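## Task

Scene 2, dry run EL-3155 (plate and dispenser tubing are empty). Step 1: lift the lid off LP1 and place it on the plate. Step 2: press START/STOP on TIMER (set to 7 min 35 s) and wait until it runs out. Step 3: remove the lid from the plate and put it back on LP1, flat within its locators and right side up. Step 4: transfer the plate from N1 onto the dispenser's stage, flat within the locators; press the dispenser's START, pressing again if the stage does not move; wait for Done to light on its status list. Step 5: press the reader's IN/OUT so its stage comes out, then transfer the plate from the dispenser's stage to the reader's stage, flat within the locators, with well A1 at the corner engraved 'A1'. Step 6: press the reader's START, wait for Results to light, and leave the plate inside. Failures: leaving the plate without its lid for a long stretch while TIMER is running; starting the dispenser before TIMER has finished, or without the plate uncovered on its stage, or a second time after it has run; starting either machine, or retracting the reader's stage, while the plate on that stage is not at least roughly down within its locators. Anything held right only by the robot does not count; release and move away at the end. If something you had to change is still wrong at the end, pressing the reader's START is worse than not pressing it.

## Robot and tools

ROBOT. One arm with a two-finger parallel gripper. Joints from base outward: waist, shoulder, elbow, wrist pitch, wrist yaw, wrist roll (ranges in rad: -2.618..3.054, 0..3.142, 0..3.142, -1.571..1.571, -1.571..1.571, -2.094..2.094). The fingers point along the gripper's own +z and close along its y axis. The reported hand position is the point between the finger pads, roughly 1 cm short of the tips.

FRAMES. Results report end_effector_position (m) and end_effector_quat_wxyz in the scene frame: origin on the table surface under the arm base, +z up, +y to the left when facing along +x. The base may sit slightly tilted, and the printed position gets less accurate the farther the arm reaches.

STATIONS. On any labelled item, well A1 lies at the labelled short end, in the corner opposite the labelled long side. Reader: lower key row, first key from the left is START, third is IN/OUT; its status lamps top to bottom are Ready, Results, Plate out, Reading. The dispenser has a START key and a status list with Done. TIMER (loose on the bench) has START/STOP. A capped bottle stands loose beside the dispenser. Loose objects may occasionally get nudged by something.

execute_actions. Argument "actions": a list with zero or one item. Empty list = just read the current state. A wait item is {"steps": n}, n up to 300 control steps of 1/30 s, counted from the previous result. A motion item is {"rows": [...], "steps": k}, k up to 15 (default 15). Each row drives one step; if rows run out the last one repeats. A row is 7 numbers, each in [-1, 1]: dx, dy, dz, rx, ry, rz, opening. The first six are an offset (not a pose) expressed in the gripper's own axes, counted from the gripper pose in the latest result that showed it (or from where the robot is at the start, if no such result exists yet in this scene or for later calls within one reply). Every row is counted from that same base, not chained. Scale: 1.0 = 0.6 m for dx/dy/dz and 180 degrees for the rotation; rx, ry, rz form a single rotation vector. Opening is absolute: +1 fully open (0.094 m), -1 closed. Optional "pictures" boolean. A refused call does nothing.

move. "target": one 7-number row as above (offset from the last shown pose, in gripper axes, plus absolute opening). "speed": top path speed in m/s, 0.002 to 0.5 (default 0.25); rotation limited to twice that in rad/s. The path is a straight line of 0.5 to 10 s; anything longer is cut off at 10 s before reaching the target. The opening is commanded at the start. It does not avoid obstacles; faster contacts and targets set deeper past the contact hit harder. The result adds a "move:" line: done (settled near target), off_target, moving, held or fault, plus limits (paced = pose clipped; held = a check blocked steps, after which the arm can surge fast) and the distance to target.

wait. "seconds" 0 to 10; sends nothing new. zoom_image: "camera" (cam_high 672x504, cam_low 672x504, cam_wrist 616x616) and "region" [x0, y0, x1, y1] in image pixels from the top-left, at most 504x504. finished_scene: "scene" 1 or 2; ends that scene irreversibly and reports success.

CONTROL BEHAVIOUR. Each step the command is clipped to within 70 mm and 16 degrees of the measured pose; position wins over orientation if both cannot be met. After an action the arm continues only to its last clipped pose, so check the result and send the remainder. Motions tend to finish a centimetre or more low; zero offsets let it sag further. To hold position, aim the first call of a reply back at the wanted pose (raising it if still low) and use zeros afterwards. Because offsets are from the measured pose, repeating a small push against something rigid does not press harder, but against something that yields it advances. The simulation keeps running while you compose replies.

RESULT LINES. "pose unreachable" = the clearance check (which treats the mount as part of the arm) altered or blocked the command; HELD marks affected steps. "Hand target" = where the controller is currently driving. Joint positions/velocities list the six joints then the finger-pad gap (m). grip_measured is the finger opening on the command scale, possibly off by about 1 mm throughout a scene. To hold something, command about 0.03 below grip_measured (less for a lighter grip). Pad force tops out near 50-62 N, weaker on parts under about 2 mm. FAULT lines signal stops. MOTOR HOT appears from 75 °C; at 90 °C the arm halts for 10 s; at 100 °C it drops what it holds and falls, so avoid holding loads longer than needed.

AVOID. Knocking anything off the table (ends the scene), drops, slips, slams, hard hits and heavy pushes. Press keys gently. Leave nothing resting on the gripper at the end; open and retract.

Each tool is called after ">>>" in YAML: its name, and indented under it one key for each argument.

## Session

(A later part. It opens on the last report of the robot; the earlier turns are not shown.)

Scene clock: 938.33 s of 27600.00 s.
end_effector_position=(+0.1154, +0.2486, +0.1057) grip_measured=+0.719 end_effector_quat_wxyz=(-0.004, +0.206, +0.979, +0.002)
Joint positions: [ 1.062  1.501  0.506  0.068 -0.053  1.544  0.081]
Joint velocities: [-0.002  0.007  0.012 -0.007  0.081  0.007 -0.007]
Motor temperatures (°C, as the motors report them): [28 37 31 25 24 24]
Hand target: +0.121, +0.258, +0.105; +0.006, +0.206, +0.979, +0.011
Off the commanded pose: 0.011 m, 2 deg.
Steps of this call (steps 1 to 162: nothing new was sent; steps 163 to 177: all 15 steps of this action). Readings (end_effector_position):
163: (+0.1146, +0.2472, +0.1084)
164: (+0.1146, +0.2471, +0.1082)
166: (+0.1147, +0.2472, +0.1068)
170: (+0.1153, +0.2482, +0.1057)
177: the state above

>>> move:
  target: [-0.003,0.012,-0.06,-0.005,-0.005,0,0.695]
  speed: 0.03

>>> move:
  target: [-0.49,-0.32,-0.29,0,-0.01,0.2,0.695]
  speed: 0.18

Scene clock: 942.17 s of 27600.00 s.
end_effector_position=(+0.1153, +0.2516, +0.1365) grip_measured=+0.713 end_effector_quat_wxyz=(-0.003, +0.206, +0.979, +0.004)
Joint positions: [ 1.062  1.337  0.506 -0.093 -0.053  1.544  0.08 ]
Joint velocities: [-0.002 -0.002 -0.012 -0.037 -0.007 -0.037 -0.   ]
Motor temperatures (°C, as the motors report them): [28 37 31 25 24 24]
Hand target: +0.120, +0.254, +0.141; +0.005, +0.206, +0.979, +0.008
Off the commanded pose: 0.008 m, 1 deg.
move: done
camera_calibration (this result's frames):
cam_wrist: T_world_to_cam=[[-0.384237, -0.923215, 0.00606782, 0.273529], [-0.741282, 0.312422, 0.594049, -0.0745273], [-0.550331, 0.223758, -0.804406, 0.242674], [0, 0, 0, 1]] pos_world=[0.183405, 0.22151, 0.237821]

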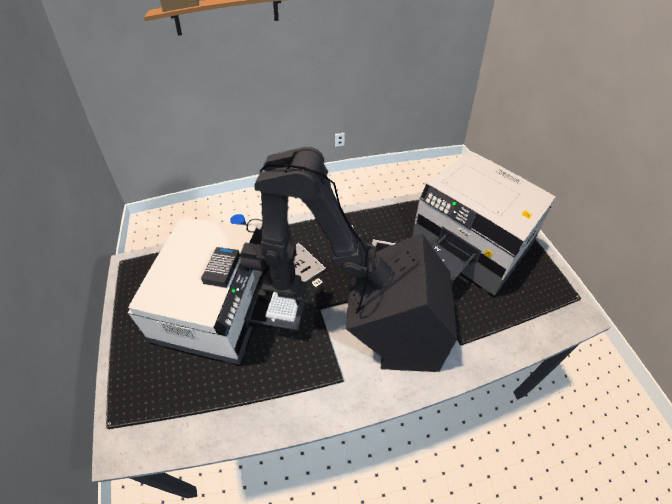

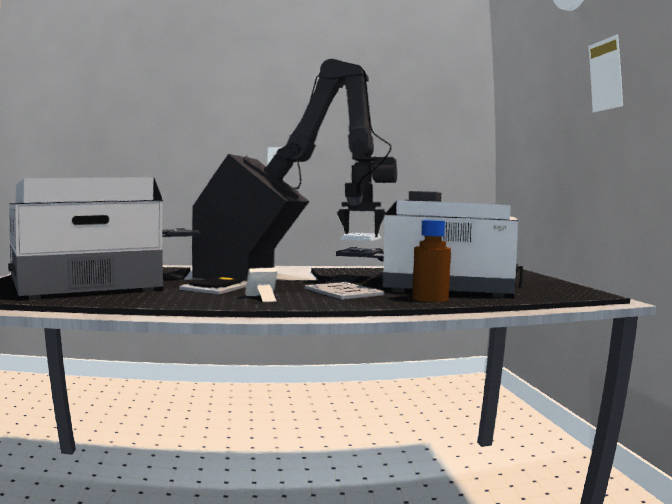

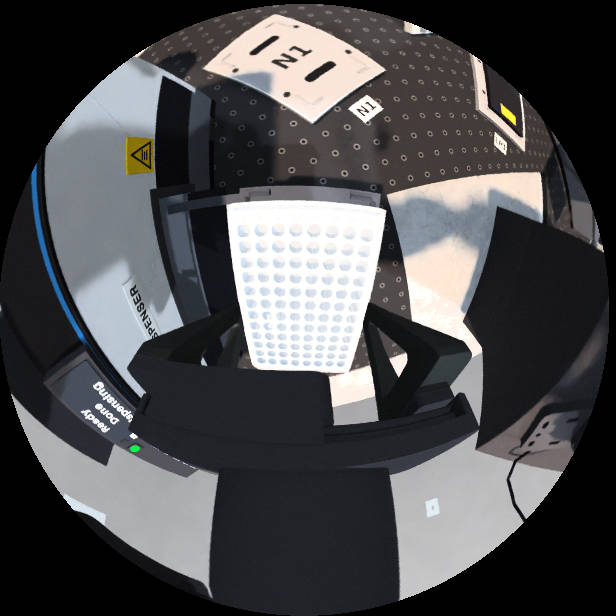

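Scene clock: 945.00 s of 27600.00 s.
end_effector_position=(+0.2960, -0.0348, +0.2947) grip_measured=+0.713 end_effector_quat_wxyz=(-0.009, +0.507, +0.862, +0.016)
Joint positions: [-0.599  1.815  1.07  -0.975 -0.662  0.46   0.08 ]
Joint velocities: [ 0.002 -0.002 -0.007  0.022 -0.037  0.037 -0.   ]
Motor temperatures (°C, as the motors report them): [28 37 31 25 24 24]
Hand target: +0.304, -0.041, +0.303; +0.004, +0.504, +0.864, +0.015
Off the commanded pose: 0.019 m, 3 deg.
move: off_target
camera_calibration (this result's frames):
cam_wrist: T_world_to_cam=[[-0.863824, -0.503758, -0.00594424, 0.237693], [-0.401244, 0.680806, 0.612786, -0.0384279], [-0.304649, 0.531725, -0.790226, 0.467262], [0, 0, 0, 1]] pos_world=[0.332257, -0.102553, 0.394204]

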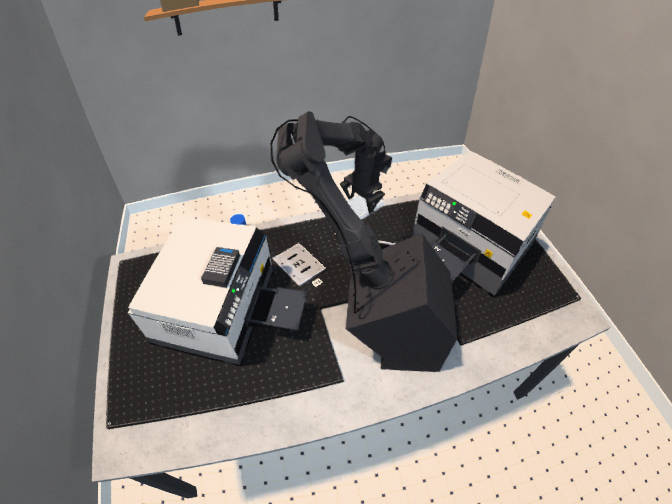

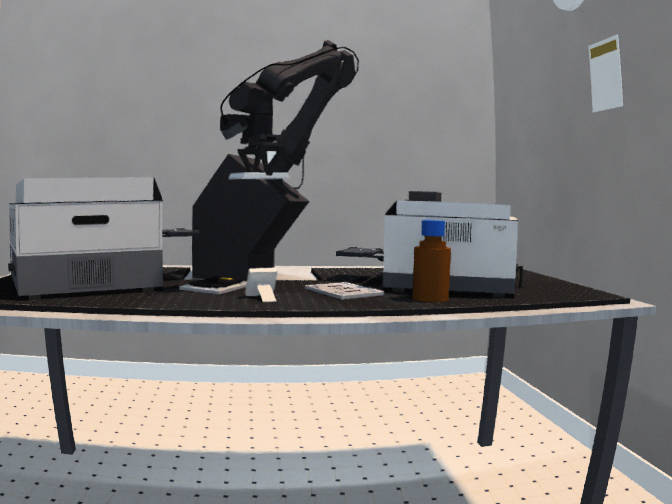

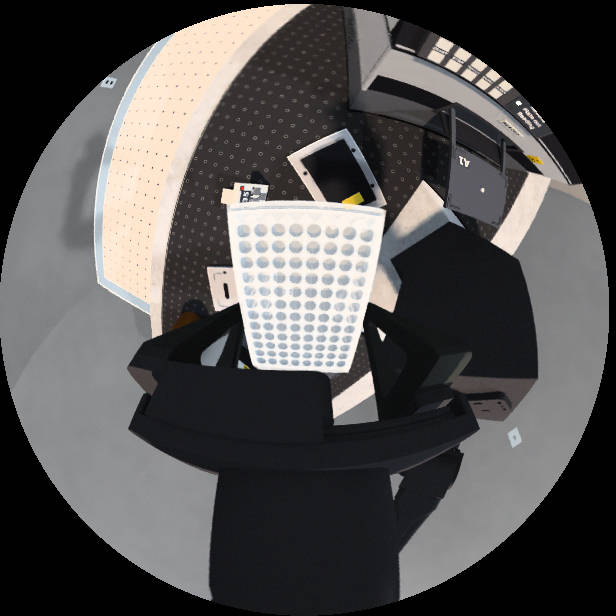

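>>> move:
  target: [-0.21,-0.2,-0.05,0,0,0.49,0.695]
  speed: 0.2

Scene clock: 951.47 s of 27600.00 s.
end_effector_position=(+0.2544, -0.1928, +0.3096) grip_measured=+0.713 end_effector_quat_wxyz=(-0.032, +0.961, +0.275, +0.012)
Joint positions: [-0.986  2.306  1.398 -1.102 -0.574  1.513  0.08 ]
Joint velocities: [ 0.017  0.007  0.002 -0.007  0.007  0.007 -0.001]
Motor temperatures (°C, as the motors report them): [29 37 32 25 24 24]
Hand target: +0.254, -0.202, +0.319; -0.019, +0.963, +0.267, +0.009
Off the commanded pose: 0.015 m, 2 deg.
move: off_target
camera_calibration (this result's frames):
cam_wrist: T_world_to_cam=[[-0.545978, 0.835254, 0.0652609, 0.277515], [0.678347, 0.395008, 0.619526, -0.288522], [0.491683, 0.382518, -0.782258, 0.316535], [0, 0, 0, 1]] pos_world=[0.1916, -0.238907, 0.408248]

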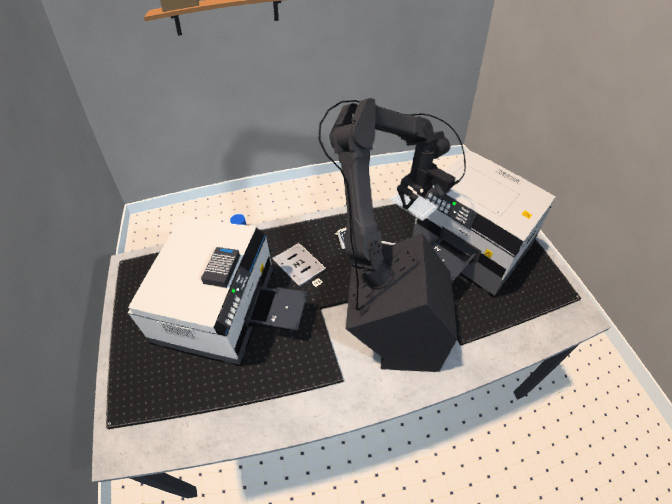

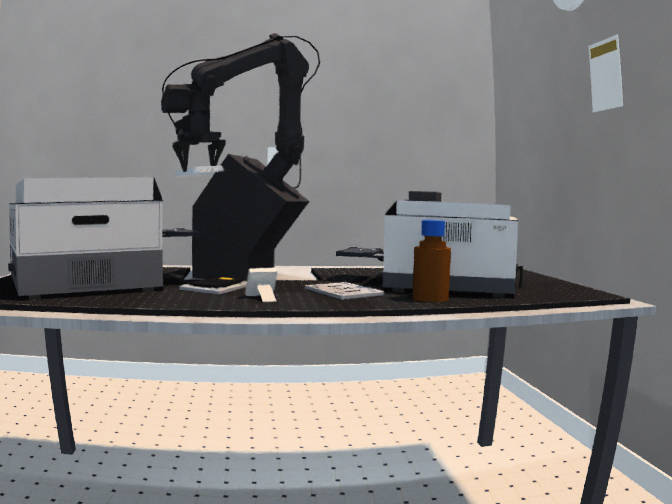

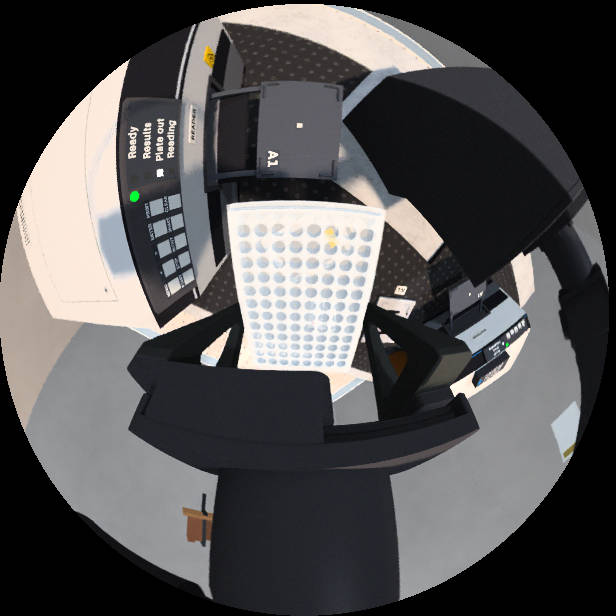

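>>> move:
  target: [-0.26,-0.01,0.175,-0.015,-0.016,0.008,0.695]
  speed: 0.1

>>> zoom_image:
  camera: "cam_low"
  region: [140,180,230,245]

Scene clock: 959.47 s of 27600.00 s.
end_effector_position=(+0.1280, -0.2606, +0.1986) grip_measured=+0.713 end_effector_quat_wxyz=(-0.006, +0.964, +0.267, +0.003)
Joint positions: [-1.195  2.635  1.148 -0.574 -0.455  1.342  0.08 ]
Joint velocities: [-0.007  0.007 -0.007  0.022 -0.037 -0.007  0.001]
Motor temperatures (°C, as the motors report them): [30 38 32 25 24 24]
Hand target: +0.121, -0.262, +0.200; -0.003, +0.964, +0.264, -0.004
Off the commanded pose: 0.009 m, 1 deg.
move: done
camera_calibration (this result's frames):
cam_wrist: T_world_to_cam=[[-0.531036, 0.847065, 0.0219436, 0.282176], [0.688213, 0.416053, 0.594359, -0.0980074], [0.494331, 0.330728, -0.8039, 0.3083], [0, 0, 0, 1]] pos_world=[0.0648936, -0.300209, 0.299902]

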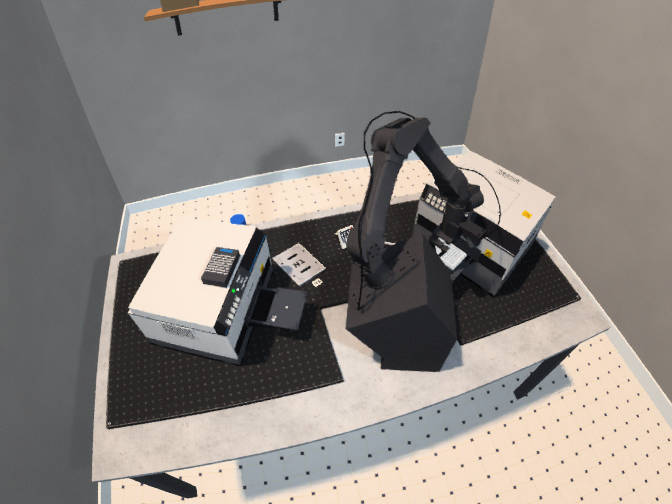

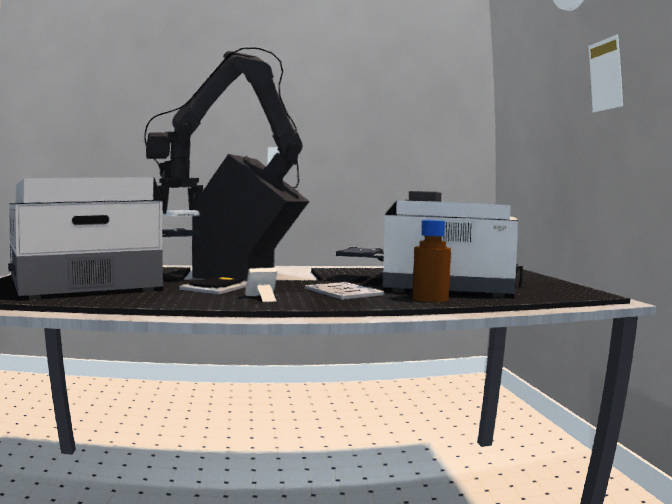

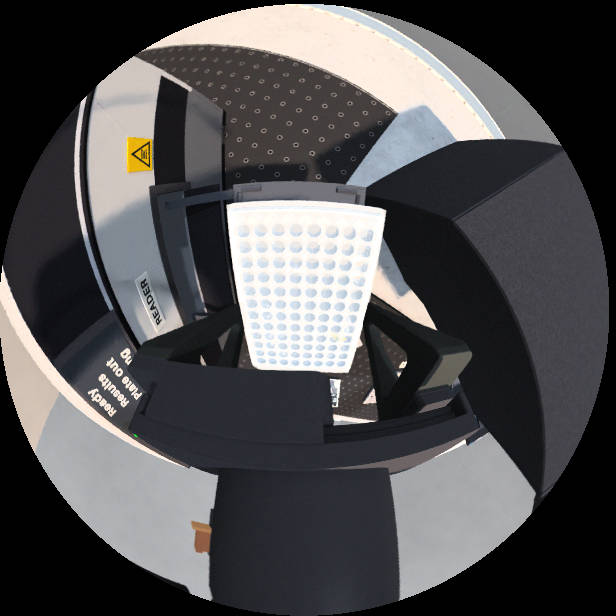

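Region (140, 180, 230, 245) of cam_low's 672x504 image, scaled by 5.600, with more detail than that image has.

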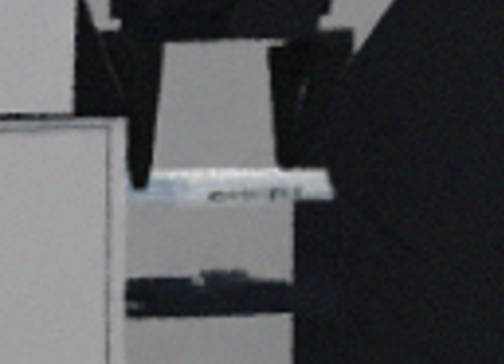

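>>> move:
  target: [-0.018,-0.002,0.046,0,-0.004,0,0.695]
  speed: 0.025

>>> zoom_image:
  camera: "cam_wrist"
  region: [180,140,440,390]

Scene clock: 963.90 s of 27600.00 s.
end_effector_position=(+0.1216, -0.2675, +0.1732) grip_measured=+0.713 end_effector_quat_wxyz=(-0.003, +0.962, +0.272, -0.001)
Joint positions: [-1.179  2.713  1.148 -0.481 -0.455  1.35   0.08 ]
Joint velocities: [ 0.012 -0.022 -0.012  0.022 -0.037 -0.125 -0.001]
Motor temperatures (°C, as the motors report them): [29 38 32 25 24 24]
Hand target: +0.118, -0.265, +0.171; -0.004, +0.964, +0.267, -0.003
Off the commanded pose: 0.005 m, 1 deg.
move: done
camera_calibration (this result's frames):
cam_wrist: T_world_to_cam=[[-0.540399, 0.84122, 0.0178163, 0.285414], [0.686637, 0.428659, 0.58718, -0.0708129], [0.486311, 0.329545, -0.80926, 0.294879], [0, 0, 0, 1]] pos_world=[0.0594573, -0.306917, 0.275128]

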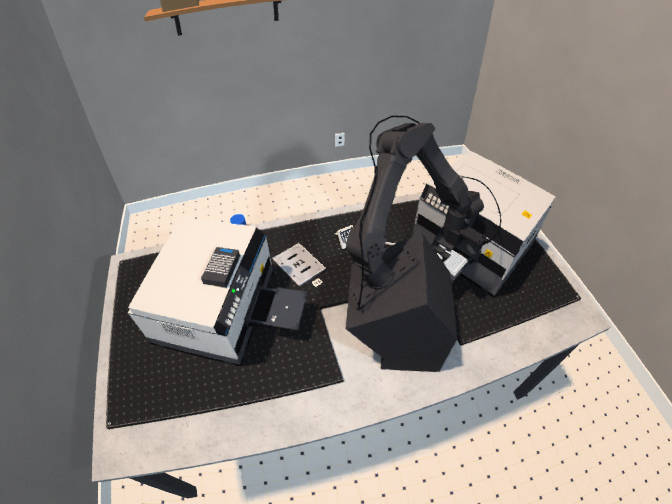

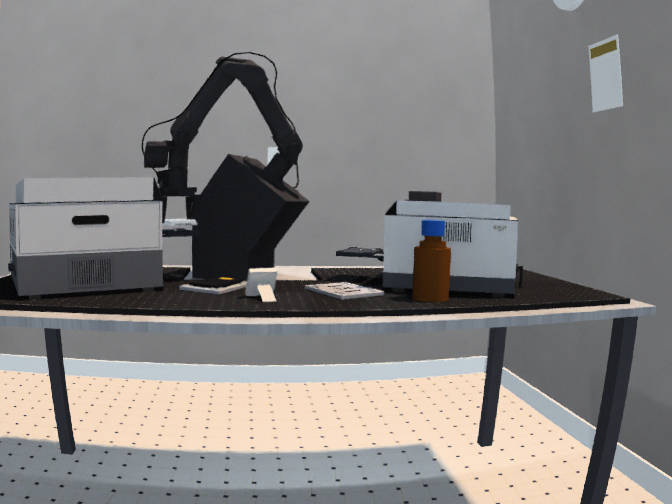

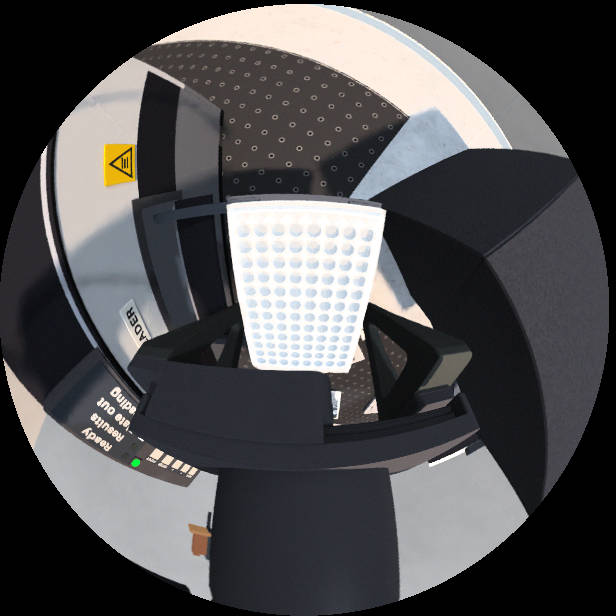

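Region (180, 140, 440, 390) of cam_wrist's 616x616 image, scaled by 1.938, with more detail than that image has; it fills the top 485 rows of this view, and the rest is white.

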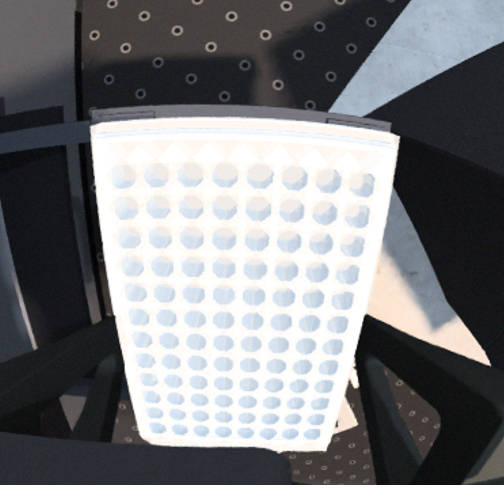

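>>> move:
  target: [0.008,0,0.014,0,0,0.003,0.695]
  speed: 0.012

>>> zoom_image:
  camera: "cam_wrist"
  region: [180,140,440,390]

Scene clock: 966.97 s of 27600.00 s.
end_effector_position=(+0.1275, -0.2667, +0.1663) grip_measured=+0.713 end_effector_quat_wxyz=(-0.002, +0.962, +0.273, -0.002)
Joint positions: [-1.148  2.724  1.148 -0.457 -0.466  1.379  0.08 ]
Joint velocities: [ 0.007  0.002  0.007  0.037 -0.037 -0.139 -0.   ]
Motor temperatures (°C, as the motors report them): [29 39 31 25 24 24]
Hand target: +0.125, -0.265, +0.165; -0.003, +0.964, +0.267, -0.001
Off the commanded pose: 0.003 m, 1 deg.
move: done
camera_calibration (this result's frames):
cam_wrist: T_world_to_cam=[[-0.542317, 0.839996, 0.017294, 0.288108], [0.686621, 0.431245, 0.585303, -0.0701595], [0.484194, 0.329294, -0.81063, 0.286523], [0, 0, 0, 1]] pos_world=[0.0656861, -0.306104, 0.268346]

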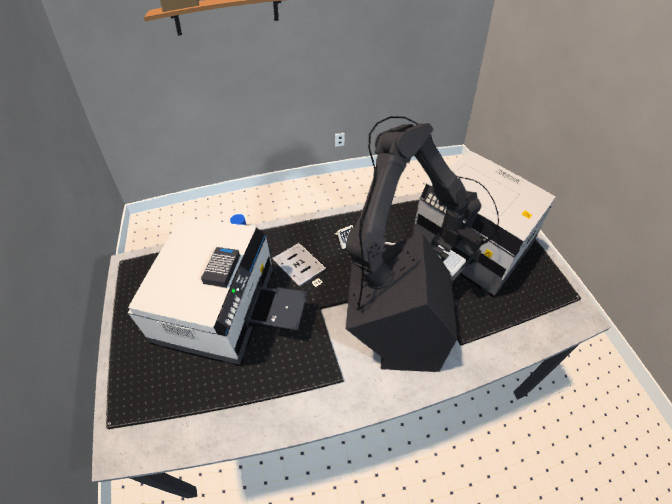

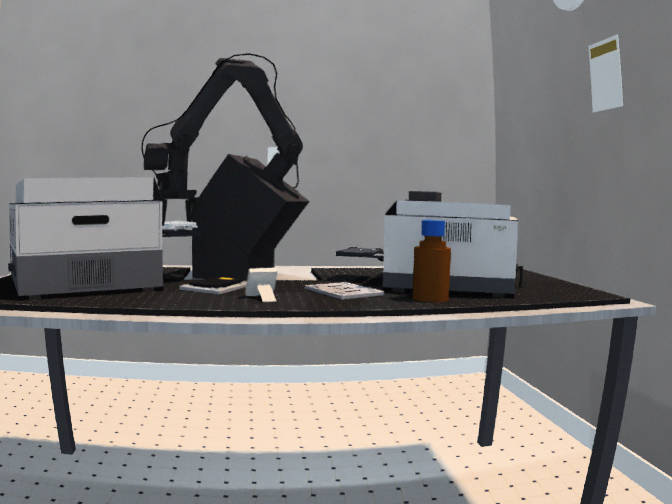

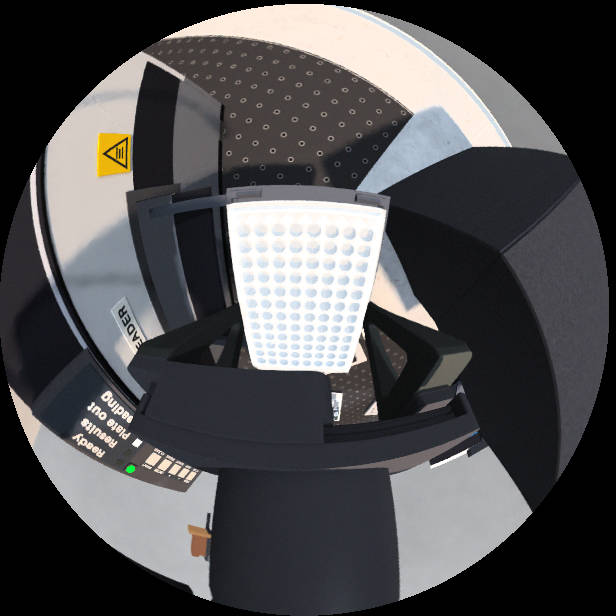

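Region (180, 140, 440, 390) of cam_wrist's 616x616 image, scaled by 1.938, with more detail than that image has; it fills the top 485 rows of this view, and the rest is white.

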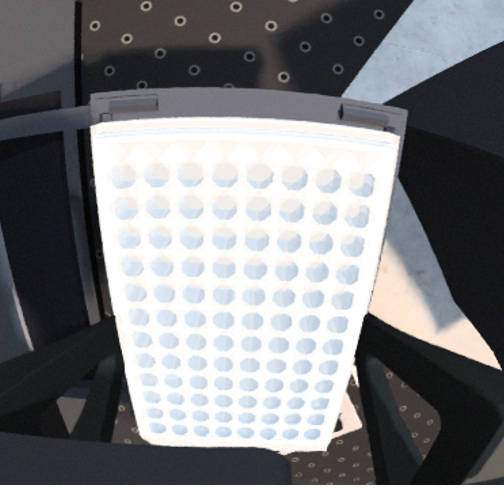

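>>> move:
  target: [-0.003,-0.004,0.010,0.006,0,0.007,0.695]
  speed: 0.008

>>> zoom_image:
  camera: "cam_wrist"
  region: [180,140,440,390]

Scene clock: 972.23 s of 27600.00 s.
end_effector_position=(+0.1234, -0.2629, +0.1592) grip_measured=+0.713 end_effector_quat_wxyz=(-0.012, +0.964, +0.265, -0.004)
Joint positions: [-1.144  2.746  1.148 -0.455 -0.467  1.389  0.08 ]
Joint velocities: [ 0.012 -0.007 -0.002  0.051 -0.022 -0.022 -0.   ]
Motor temperatures (°C, as the motors report them): [29 39 31 25 24 24]
Hand target: +0.125, -0.266, +0.160; -0.011, +0.965, +0.262, -0.005
Off the commanded pose: 0.003 m, 0 deg.
move: done
camera_calibration (this result's frames):
cam_wrist: T_world_to_cam=[[-0.528509, 0.8481, 0.0374868, 0.280015], [0.698322, 0.409214, 0.587273, -0.0723855], [0.482726, 0.336557, -0.80852, 0.283256], [0, 0, 0, 1]] pos_world=[0.0618038, -0.303191, 0.261032]

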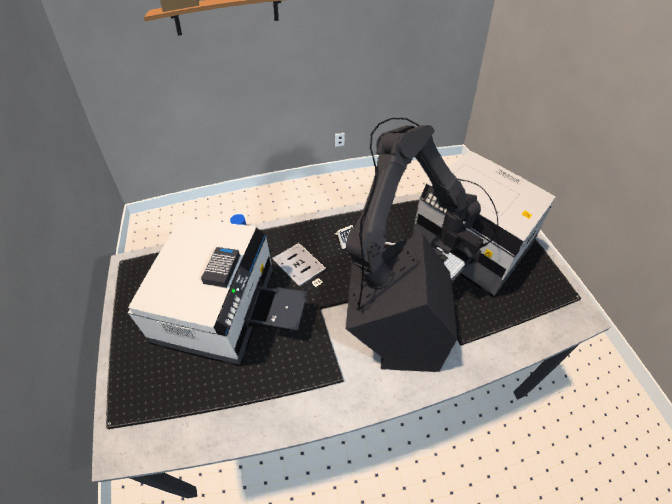

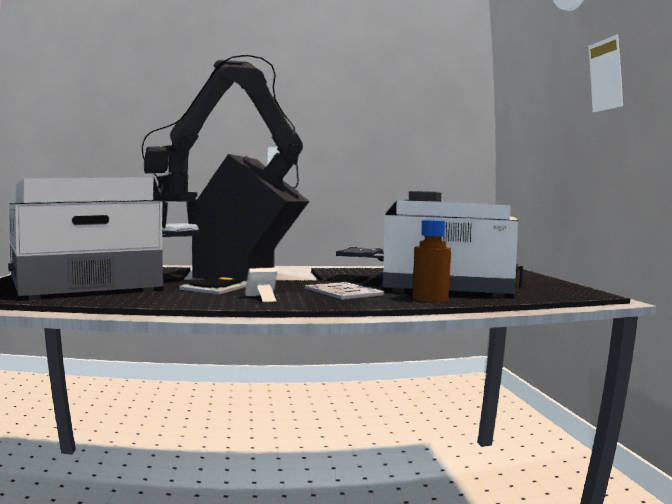

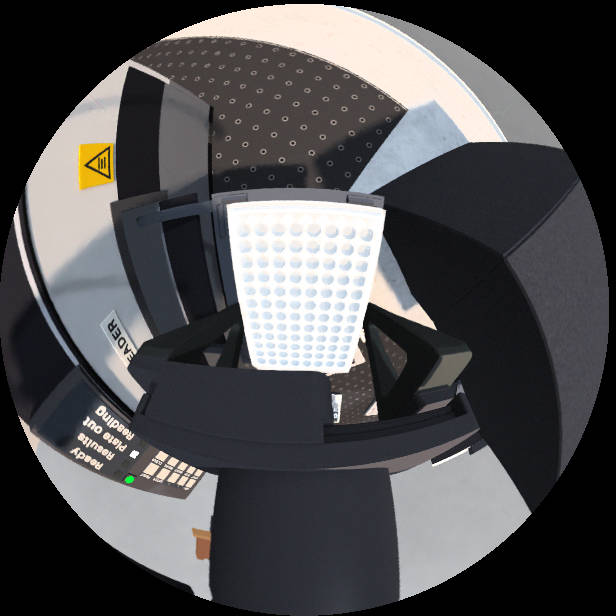

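Region (180, 140, 440, 390) of cam_wrist's 616x616 image, scaled by 1.938, with more detail than that image has; it fills the top 485 rows of this view, and the rest is white.

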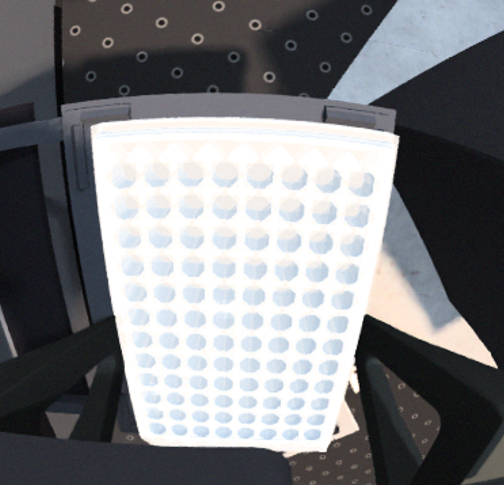

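>>> execute_actions:
  actions:
    - {"rows":[[0,0.007,-0.0015,-0.002,0,0,0.695],[0,0.008,-0.0015,-0.003,0,0,0.695],[0,0.009,-0.0015,-0.004,0,0,0.695],[0,0.010,-0.0015,-0.005,0,0,0.695],[0.001,0.011,-0.0015,-0.006,0,0,0.695],[0.001,0.012,-0.0015,-0.007,0,0,0.695]]}

>>> zoom_image:
  camera: "cam_wrist"
  region: [180,140,440,390]

Scene clock: 976.43 s of 27600.00 s.
end_effector_position=(+0.1248, -0.2638, +0.1587) grip_measured=+0.713 end_effector_quat_wxyz=(-0.010, +0.964, +0.266, -0.003)
Joint positions: [-1.141  2.746  1.148 -0.448 -0.47   1.394  0.08 ]
Joint velocities: [ 0.007  0.007  0.017  0.022 -0.051  0.022  0.   ]
Motor temperatures (°C, as the motors report them): [29 39 31 25 24 24]
Hand target: +0.128, -0.269, +0.160; -0.002, +0.964, +0.266, -0.001
Off the commanded pose: 0.006 m, 1 deg.
Steps of this call (steps 1 to 111: nothing new was sent; steps 112 to 126: all 15 steps of this action). Readings (end_effector_position):
112: (+0.1234, -0.2629, +0.1592)
113: (+0.1234, -0.2629, +0.1592)
115: (+0.1235, -0.2629, +0.1592)
119: (+0.1244, -0.2635, +0.1589)
126: the state above
camera_calibration (this result's frames):
cam_wrist: T_world_to_cam=[[-0.529076, 0.847954, 0.0324315, 0.282381], [0.696385, 0.412032, 0.587603, -0.0718095], [0.484898, 0.333472, -0.808499, 0.281449], [0, 0, 0, 1]] pos_world=[0.0629342, -0.303714, 0.260589]

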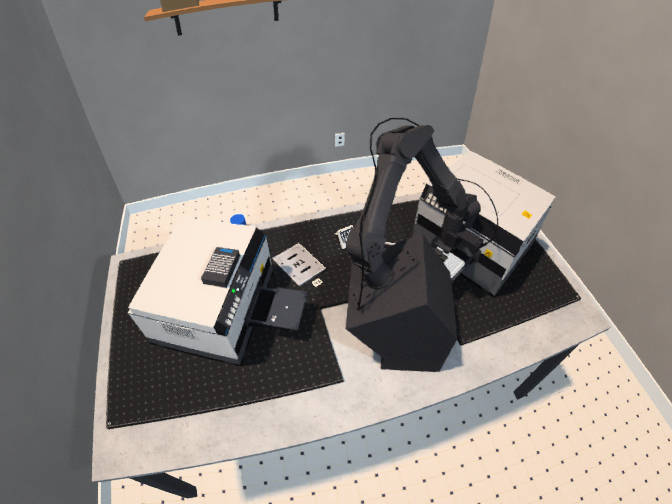

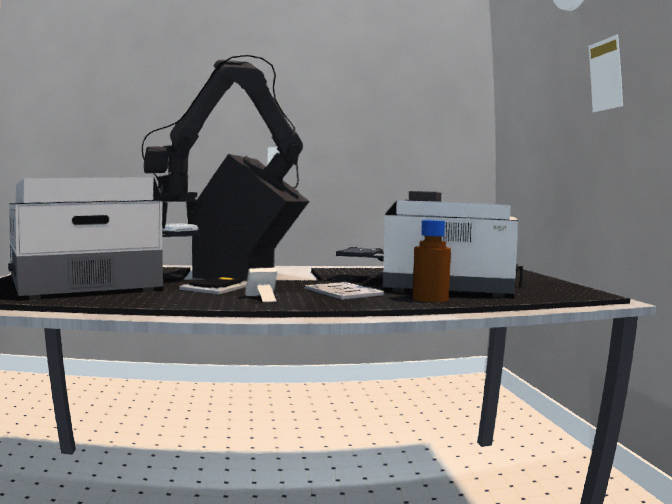

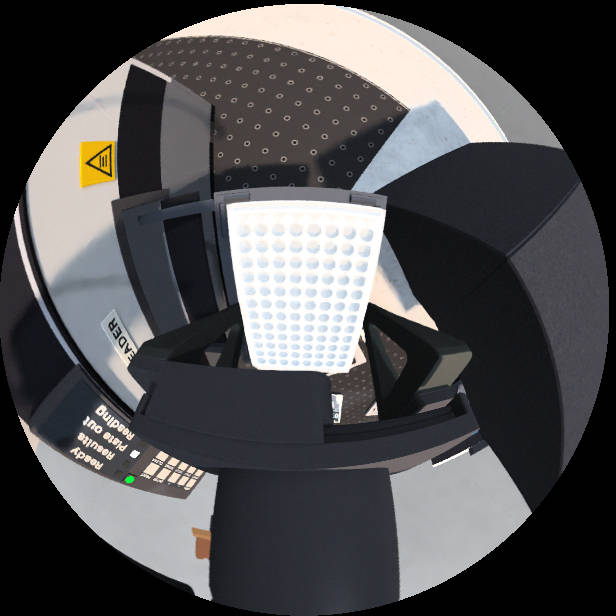

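Region (180, 140, 440, 390) of cam_wrist's 616x616 image, scaled by 1.938, with more detail than that image has; it fills the top 485 rows of this view, and the rest is white.

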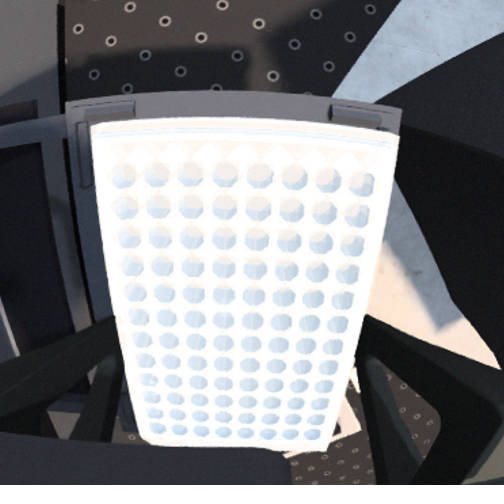

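>>> execute_actions:
  actions:
    - {"rows":[[0,0.011,-0.002,-0.006,0,-0.002,0.695],[0,0.012,-0.002,-0.007,0,-0.003,0.695],[0,0.013,-0.002,-0.008,0,-0.004,0.695],[0,0.014,-0.002,-0.009,0,-0.004,0.695],[-0.0005,0.015,-0.002,-0.0095,0,-0.004,0.695]]}

>>> zoom_image:
  camera: "cam_wrist"
  region: [180,140,440,390]

Scene clock: 979.93 s of 27600.00 s.
end_effector_position=(+0.1251, -0.2644, +0.1587) grip_measured=+0.713 end_effector_quat_wxyz=(-0.009, +0.964, +0.266, -0.003)
Joint positions: [-1.141  2.746  1.148 -0.446 -0.47   1.394  0.08 ]
Joint velocities: [ 0.002  0.012  0.012  0.022 -0.051  0.051  0.   ]
Motor temperatures (°C, as the motors report them): [29 40 31 25 24 24]
Hand target: +0.129, -0.272, +0.160; +0.004, +0.962, +0.272, +0.001
Off the commanded pose: 0.008 m, 2 deg.
Steps of this call (steps 1 to 90: nothing new was sent; steps 91 to 105: all 15 steps of this action). Readings (end_effector_position):
91: (+0.1248, -0.2638, +0.1587)
92: (+0.1248, -0.2638, +0.1587)
94: (+0.1249, -0.2640, +0.1587)
98: (+0.1251, -0.2644, +0.1587)
105: the state above
camera_calibration (this result's frames):
cam_wrist: T_world_to_cam=[[-0.530135, 0.847379, 0.0300971, 0.283333], [0.695376, 0.41418, 0.587288, -0.0709728], [0.48519, 0.33227, -0.808818, 0.281222], [0, 0, 0, 1]] pos_world=[0.063111, -0.304137, 0.260612]

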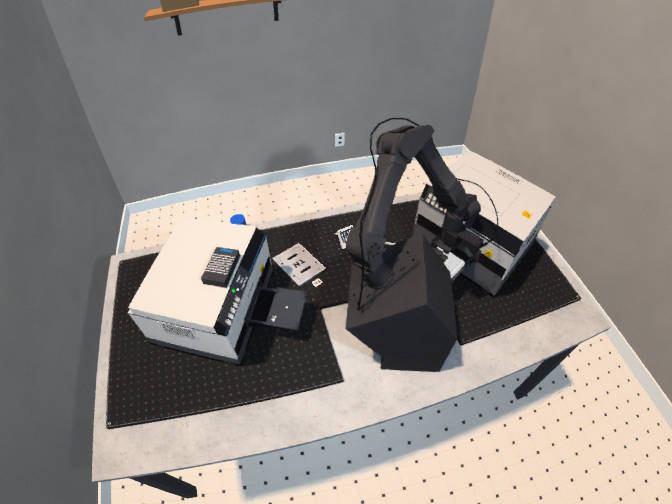

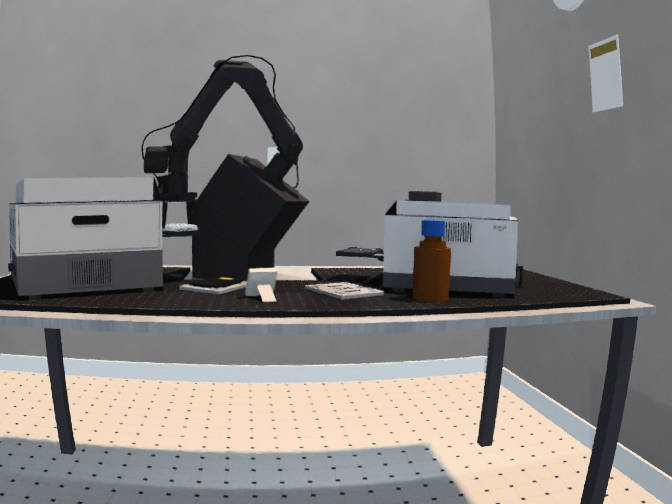

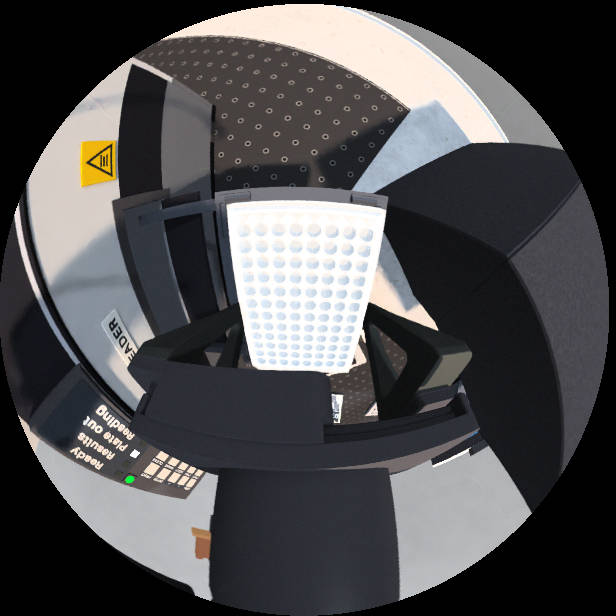

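Region (180, 140, 440, 390) of cam_wrist's 616x616 image, scaled by 1.938, with more detail than that image has; it fills the top 485 rows of this view, and the rest is white.

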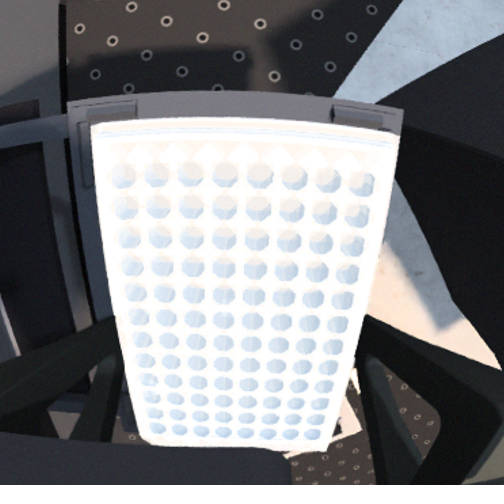

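>>> execute_actions:
  actions:
    - {"rows":[[0,0.013,-0.004,-0.008,0,-0.004,0.695],[0,0.013,-0.005,-0.008,0,-0.004,0.695],[0,0.013,-0.006,-0.008,0,-0.004,0.695],[0,0.013,-0.007,-0.008,0,-0.004,0.695],[0,0.013,-0.008,-0.008,0,-0.004,0.695]]}

>>> zoom_image:
  camera: "cam_wrist"
  region: [180,140,440,390]

Scene clock: 983.67 s of 27600.00 s.
end_effector_position=(+0.1251, -0.2644, +0.1587) grip_measured=+0.713 end_effector_quat_wxyz=(-0.009, +0.964, +0.266, -0.003)
Joint positions: [-1.141  2.746  1.148 -0.446 -0.47   1.394  0.08 ]
Joint velocities: [ 0.007 -0.017 -0.022  0.007  0.007 -0.007  0.001]
Motor temperatures (°C, as the motors report them): [29 40 31 25 24 24]
Hand target: +0.129, -0.271, +0.163; +0.003, +0.962, +0.272, +0.001
Off the commanded pose: 0.009 m, 2 deg.
Steps of this call (steps 1 to 97: nothing new was sent; steps 98 to 112: all 15 steps of this action). Readings (end_effector_position):
98: (+0.1251, -0.2644, +0.1587)
99: (+0.1251, -0.2644, +0.1587)
101: (+0.1251, -0.2644, +0.1587)
105: (+0.1251, -0.2644, +0.1587)
112: the state above
camera_calibration (this result's frames):
cam_wrist: T_world_to_cam=[[-0.530135, 0.847379, 0.0300971, 0.283333], [0.695376, 0.41418, 0.587288, -0.0709728], [0.48519, 0.33227, -0.808818, 0.281222], [0, 0, 0, 1]] pos_world=[0.063111, -0.304137, 0.260612]

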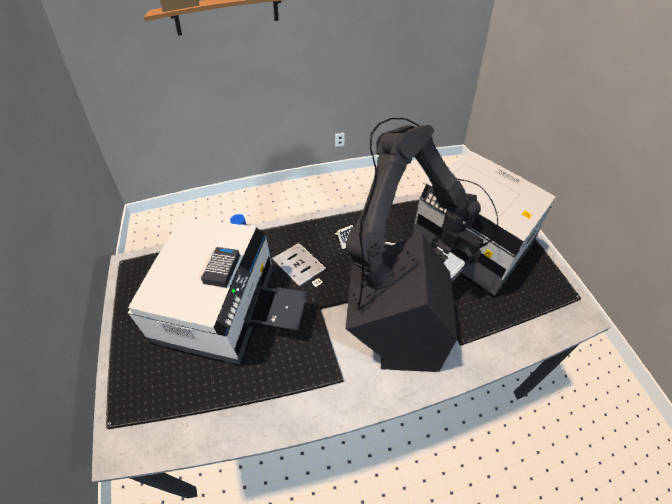

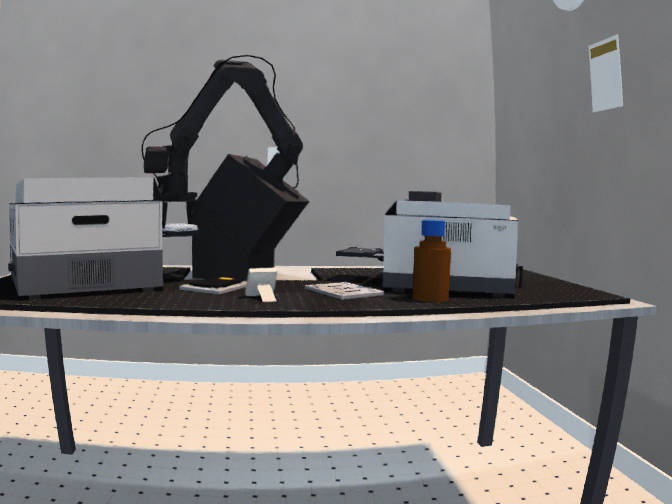

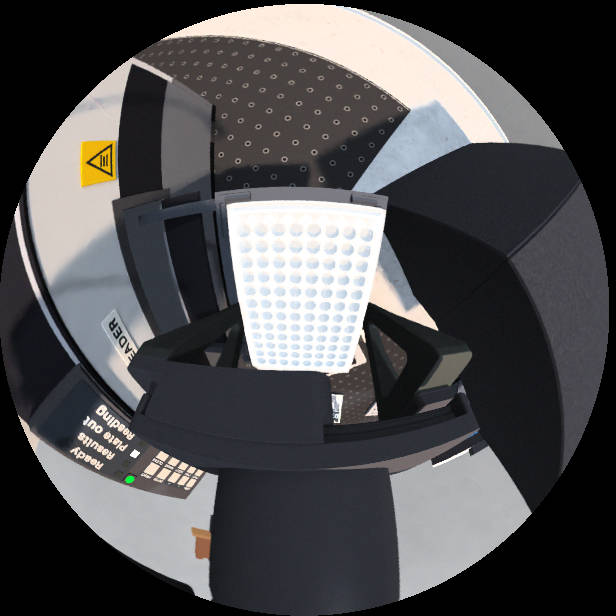

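Region (180, 140, 440, 390) of cam_wrist's 616x616 image, scaled by 1.938, with more detail than that image has; it fills the top 485 rows of this view, and the rest is white.

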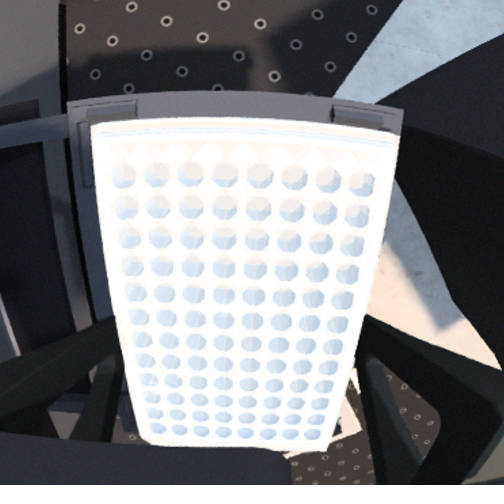

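>>> execute_actions:
  actions:
    - {"rows":[[0.002,0.013,-0.009,-0.009,0,-0.004,0.695],[0.002,0.013,-0.010,-0.009,0,-0.004,0.695],[0.003,0.014,-0.011,-0.010,0,-0.005,0.695],[0.003,0.014,-0.012,-0.010,0,-0.005,0.695],[0.003,0.014,-0.013,-0.011,0,-0.005,0.695]]}

>>> zoom_image:
  camera: "cam_wrist"
  region: [180,140,440,390]

Scene clock: 987.33 s of 27600.00 s.
end_effector_position=(+0.1251, -0.2644, +0.1587) grip_measured=+0.713 end_effector_quat_wxyz=(-0.009, +0.964, +0.266, -0.003)
Joint positions: [-1.141  2.746  1.148 -0.446 -0.47   1.394  0.08 ]
Joint velocities: [ 0.012  0.027  0.022 -0.022  0.037 -0.007 -0.002]
Motor temperatures (°C, as the motors report them): [29 40 31 25 24 24]
Hand target: +0.131, -0.271, +0.166; +0.008, +0.962, +0.274, +0.002
Off the commanded pose: 0.012 m, 2 deg.
Steps of this call (steps 1 to 95: nothing new was sent; steps 96 to 110: all 15 steps of this action). Readings (end_effector_position):
96: (+0.1251, -0.2644, +0.1587)
97: (+0.1251, -0.2644, +0.1587)
99: (+0.1251, -0.2644, +0.1587)
103: (+0.1251, -0.2644, +0.1587)
110: the state above
camera_calibration (this result's frames):
cam_wrist: T_world_to_cam=[[-0.530135, 0.847379, 0.0300971, 0.283333], [0.695376, 0.41418, 0.587288, -0.0709728], [0.48519, 0.33227, -0.808818, 0.281222], [0, 0, 0, 1]] pos_world=[0.063111, -0.304137, 0.260612]

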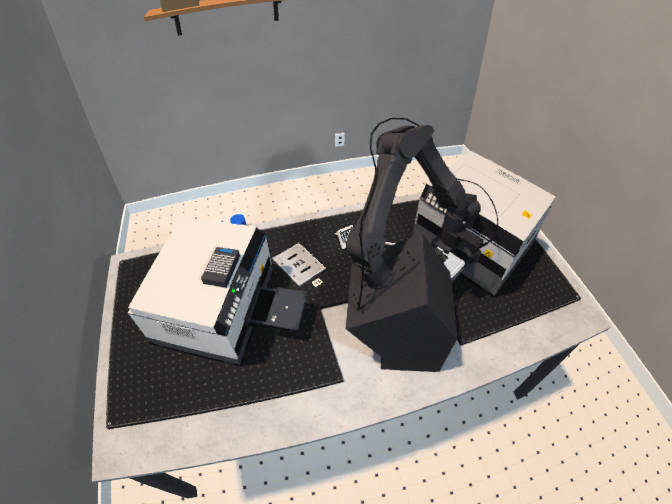

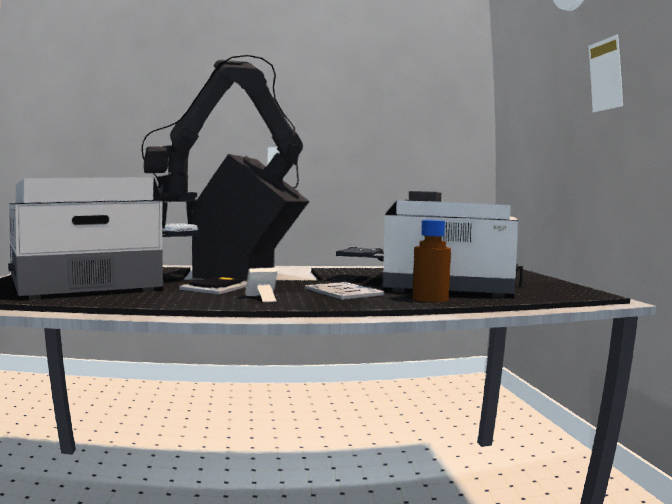

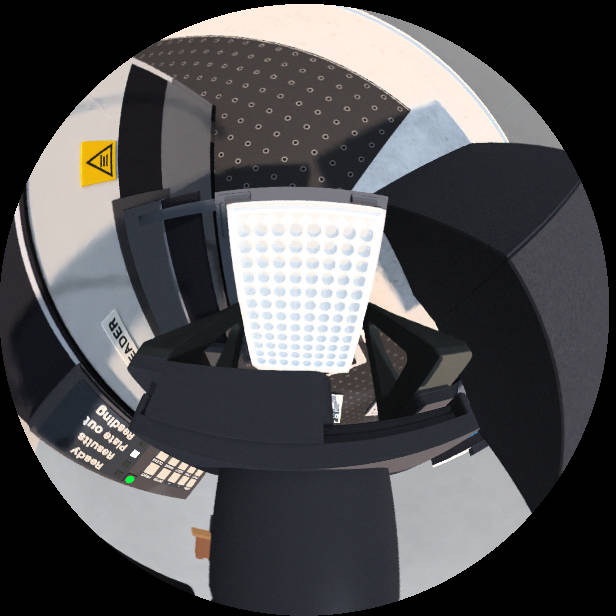

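Region (180, 140, 440, 390) of cam_wrist's 616x616 image, scaled by 1.938, with more detail than that image has; it fills the top 485 rows of this view, and the rest is white.

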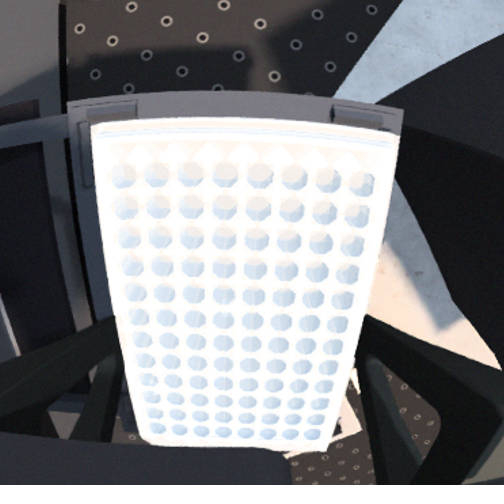

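>>> execute_actions:
  actions:
    - {"rows":[[0.003,0.015,-0.014,-0.0115,0,-0.005,0.695],[0.004,0.016,-0.015,-0.012,0,-0.006,0.695],[0.004,0.017,-0.016,-0.013,0,-0.006,0.695],[0.004,0.018,-0.017,-0.0135,0,-0.006,0.695]]}
  pictures: false

Scene clock: 989.67 s of 27600.00 s.
end_effector_position=(+0.1251, -0.2644, +0.1587) grip_measured=+0.713 end_effector_quat_wxyz=(-0.009, +0.964, +0.266, -0.003)
Joint positions: [-1.141  2.746  1.148 -0.446 -0.47   1.394  0.08 ]
Joint velocities: [ 0.002 -0.002  0.017 -0.022  0.051  0.022 -0.001]
Motor temperatures (°C, as the motors report them): [29 41 31 25 24 24]
Hand target: +0.133, -0.272, +0.169; +0.012, +0.961, +0.275, +0.003
Off the commanded pose: 0.015 m, 3 deg.
Steps of this call (steps 1 to 55: nothing new was sent; steps 56 to 70: all 15 steps of this action). Readings (end_effector_position):
56: (+0.1251, -0.2644, +0.1587)
57: (+0.1251, -0.2644, +0.1587)
59: (+0.1251, -0.2644, +0.1587)
63: (+0.1251, -0.2644, +0.1587)
70: the state above


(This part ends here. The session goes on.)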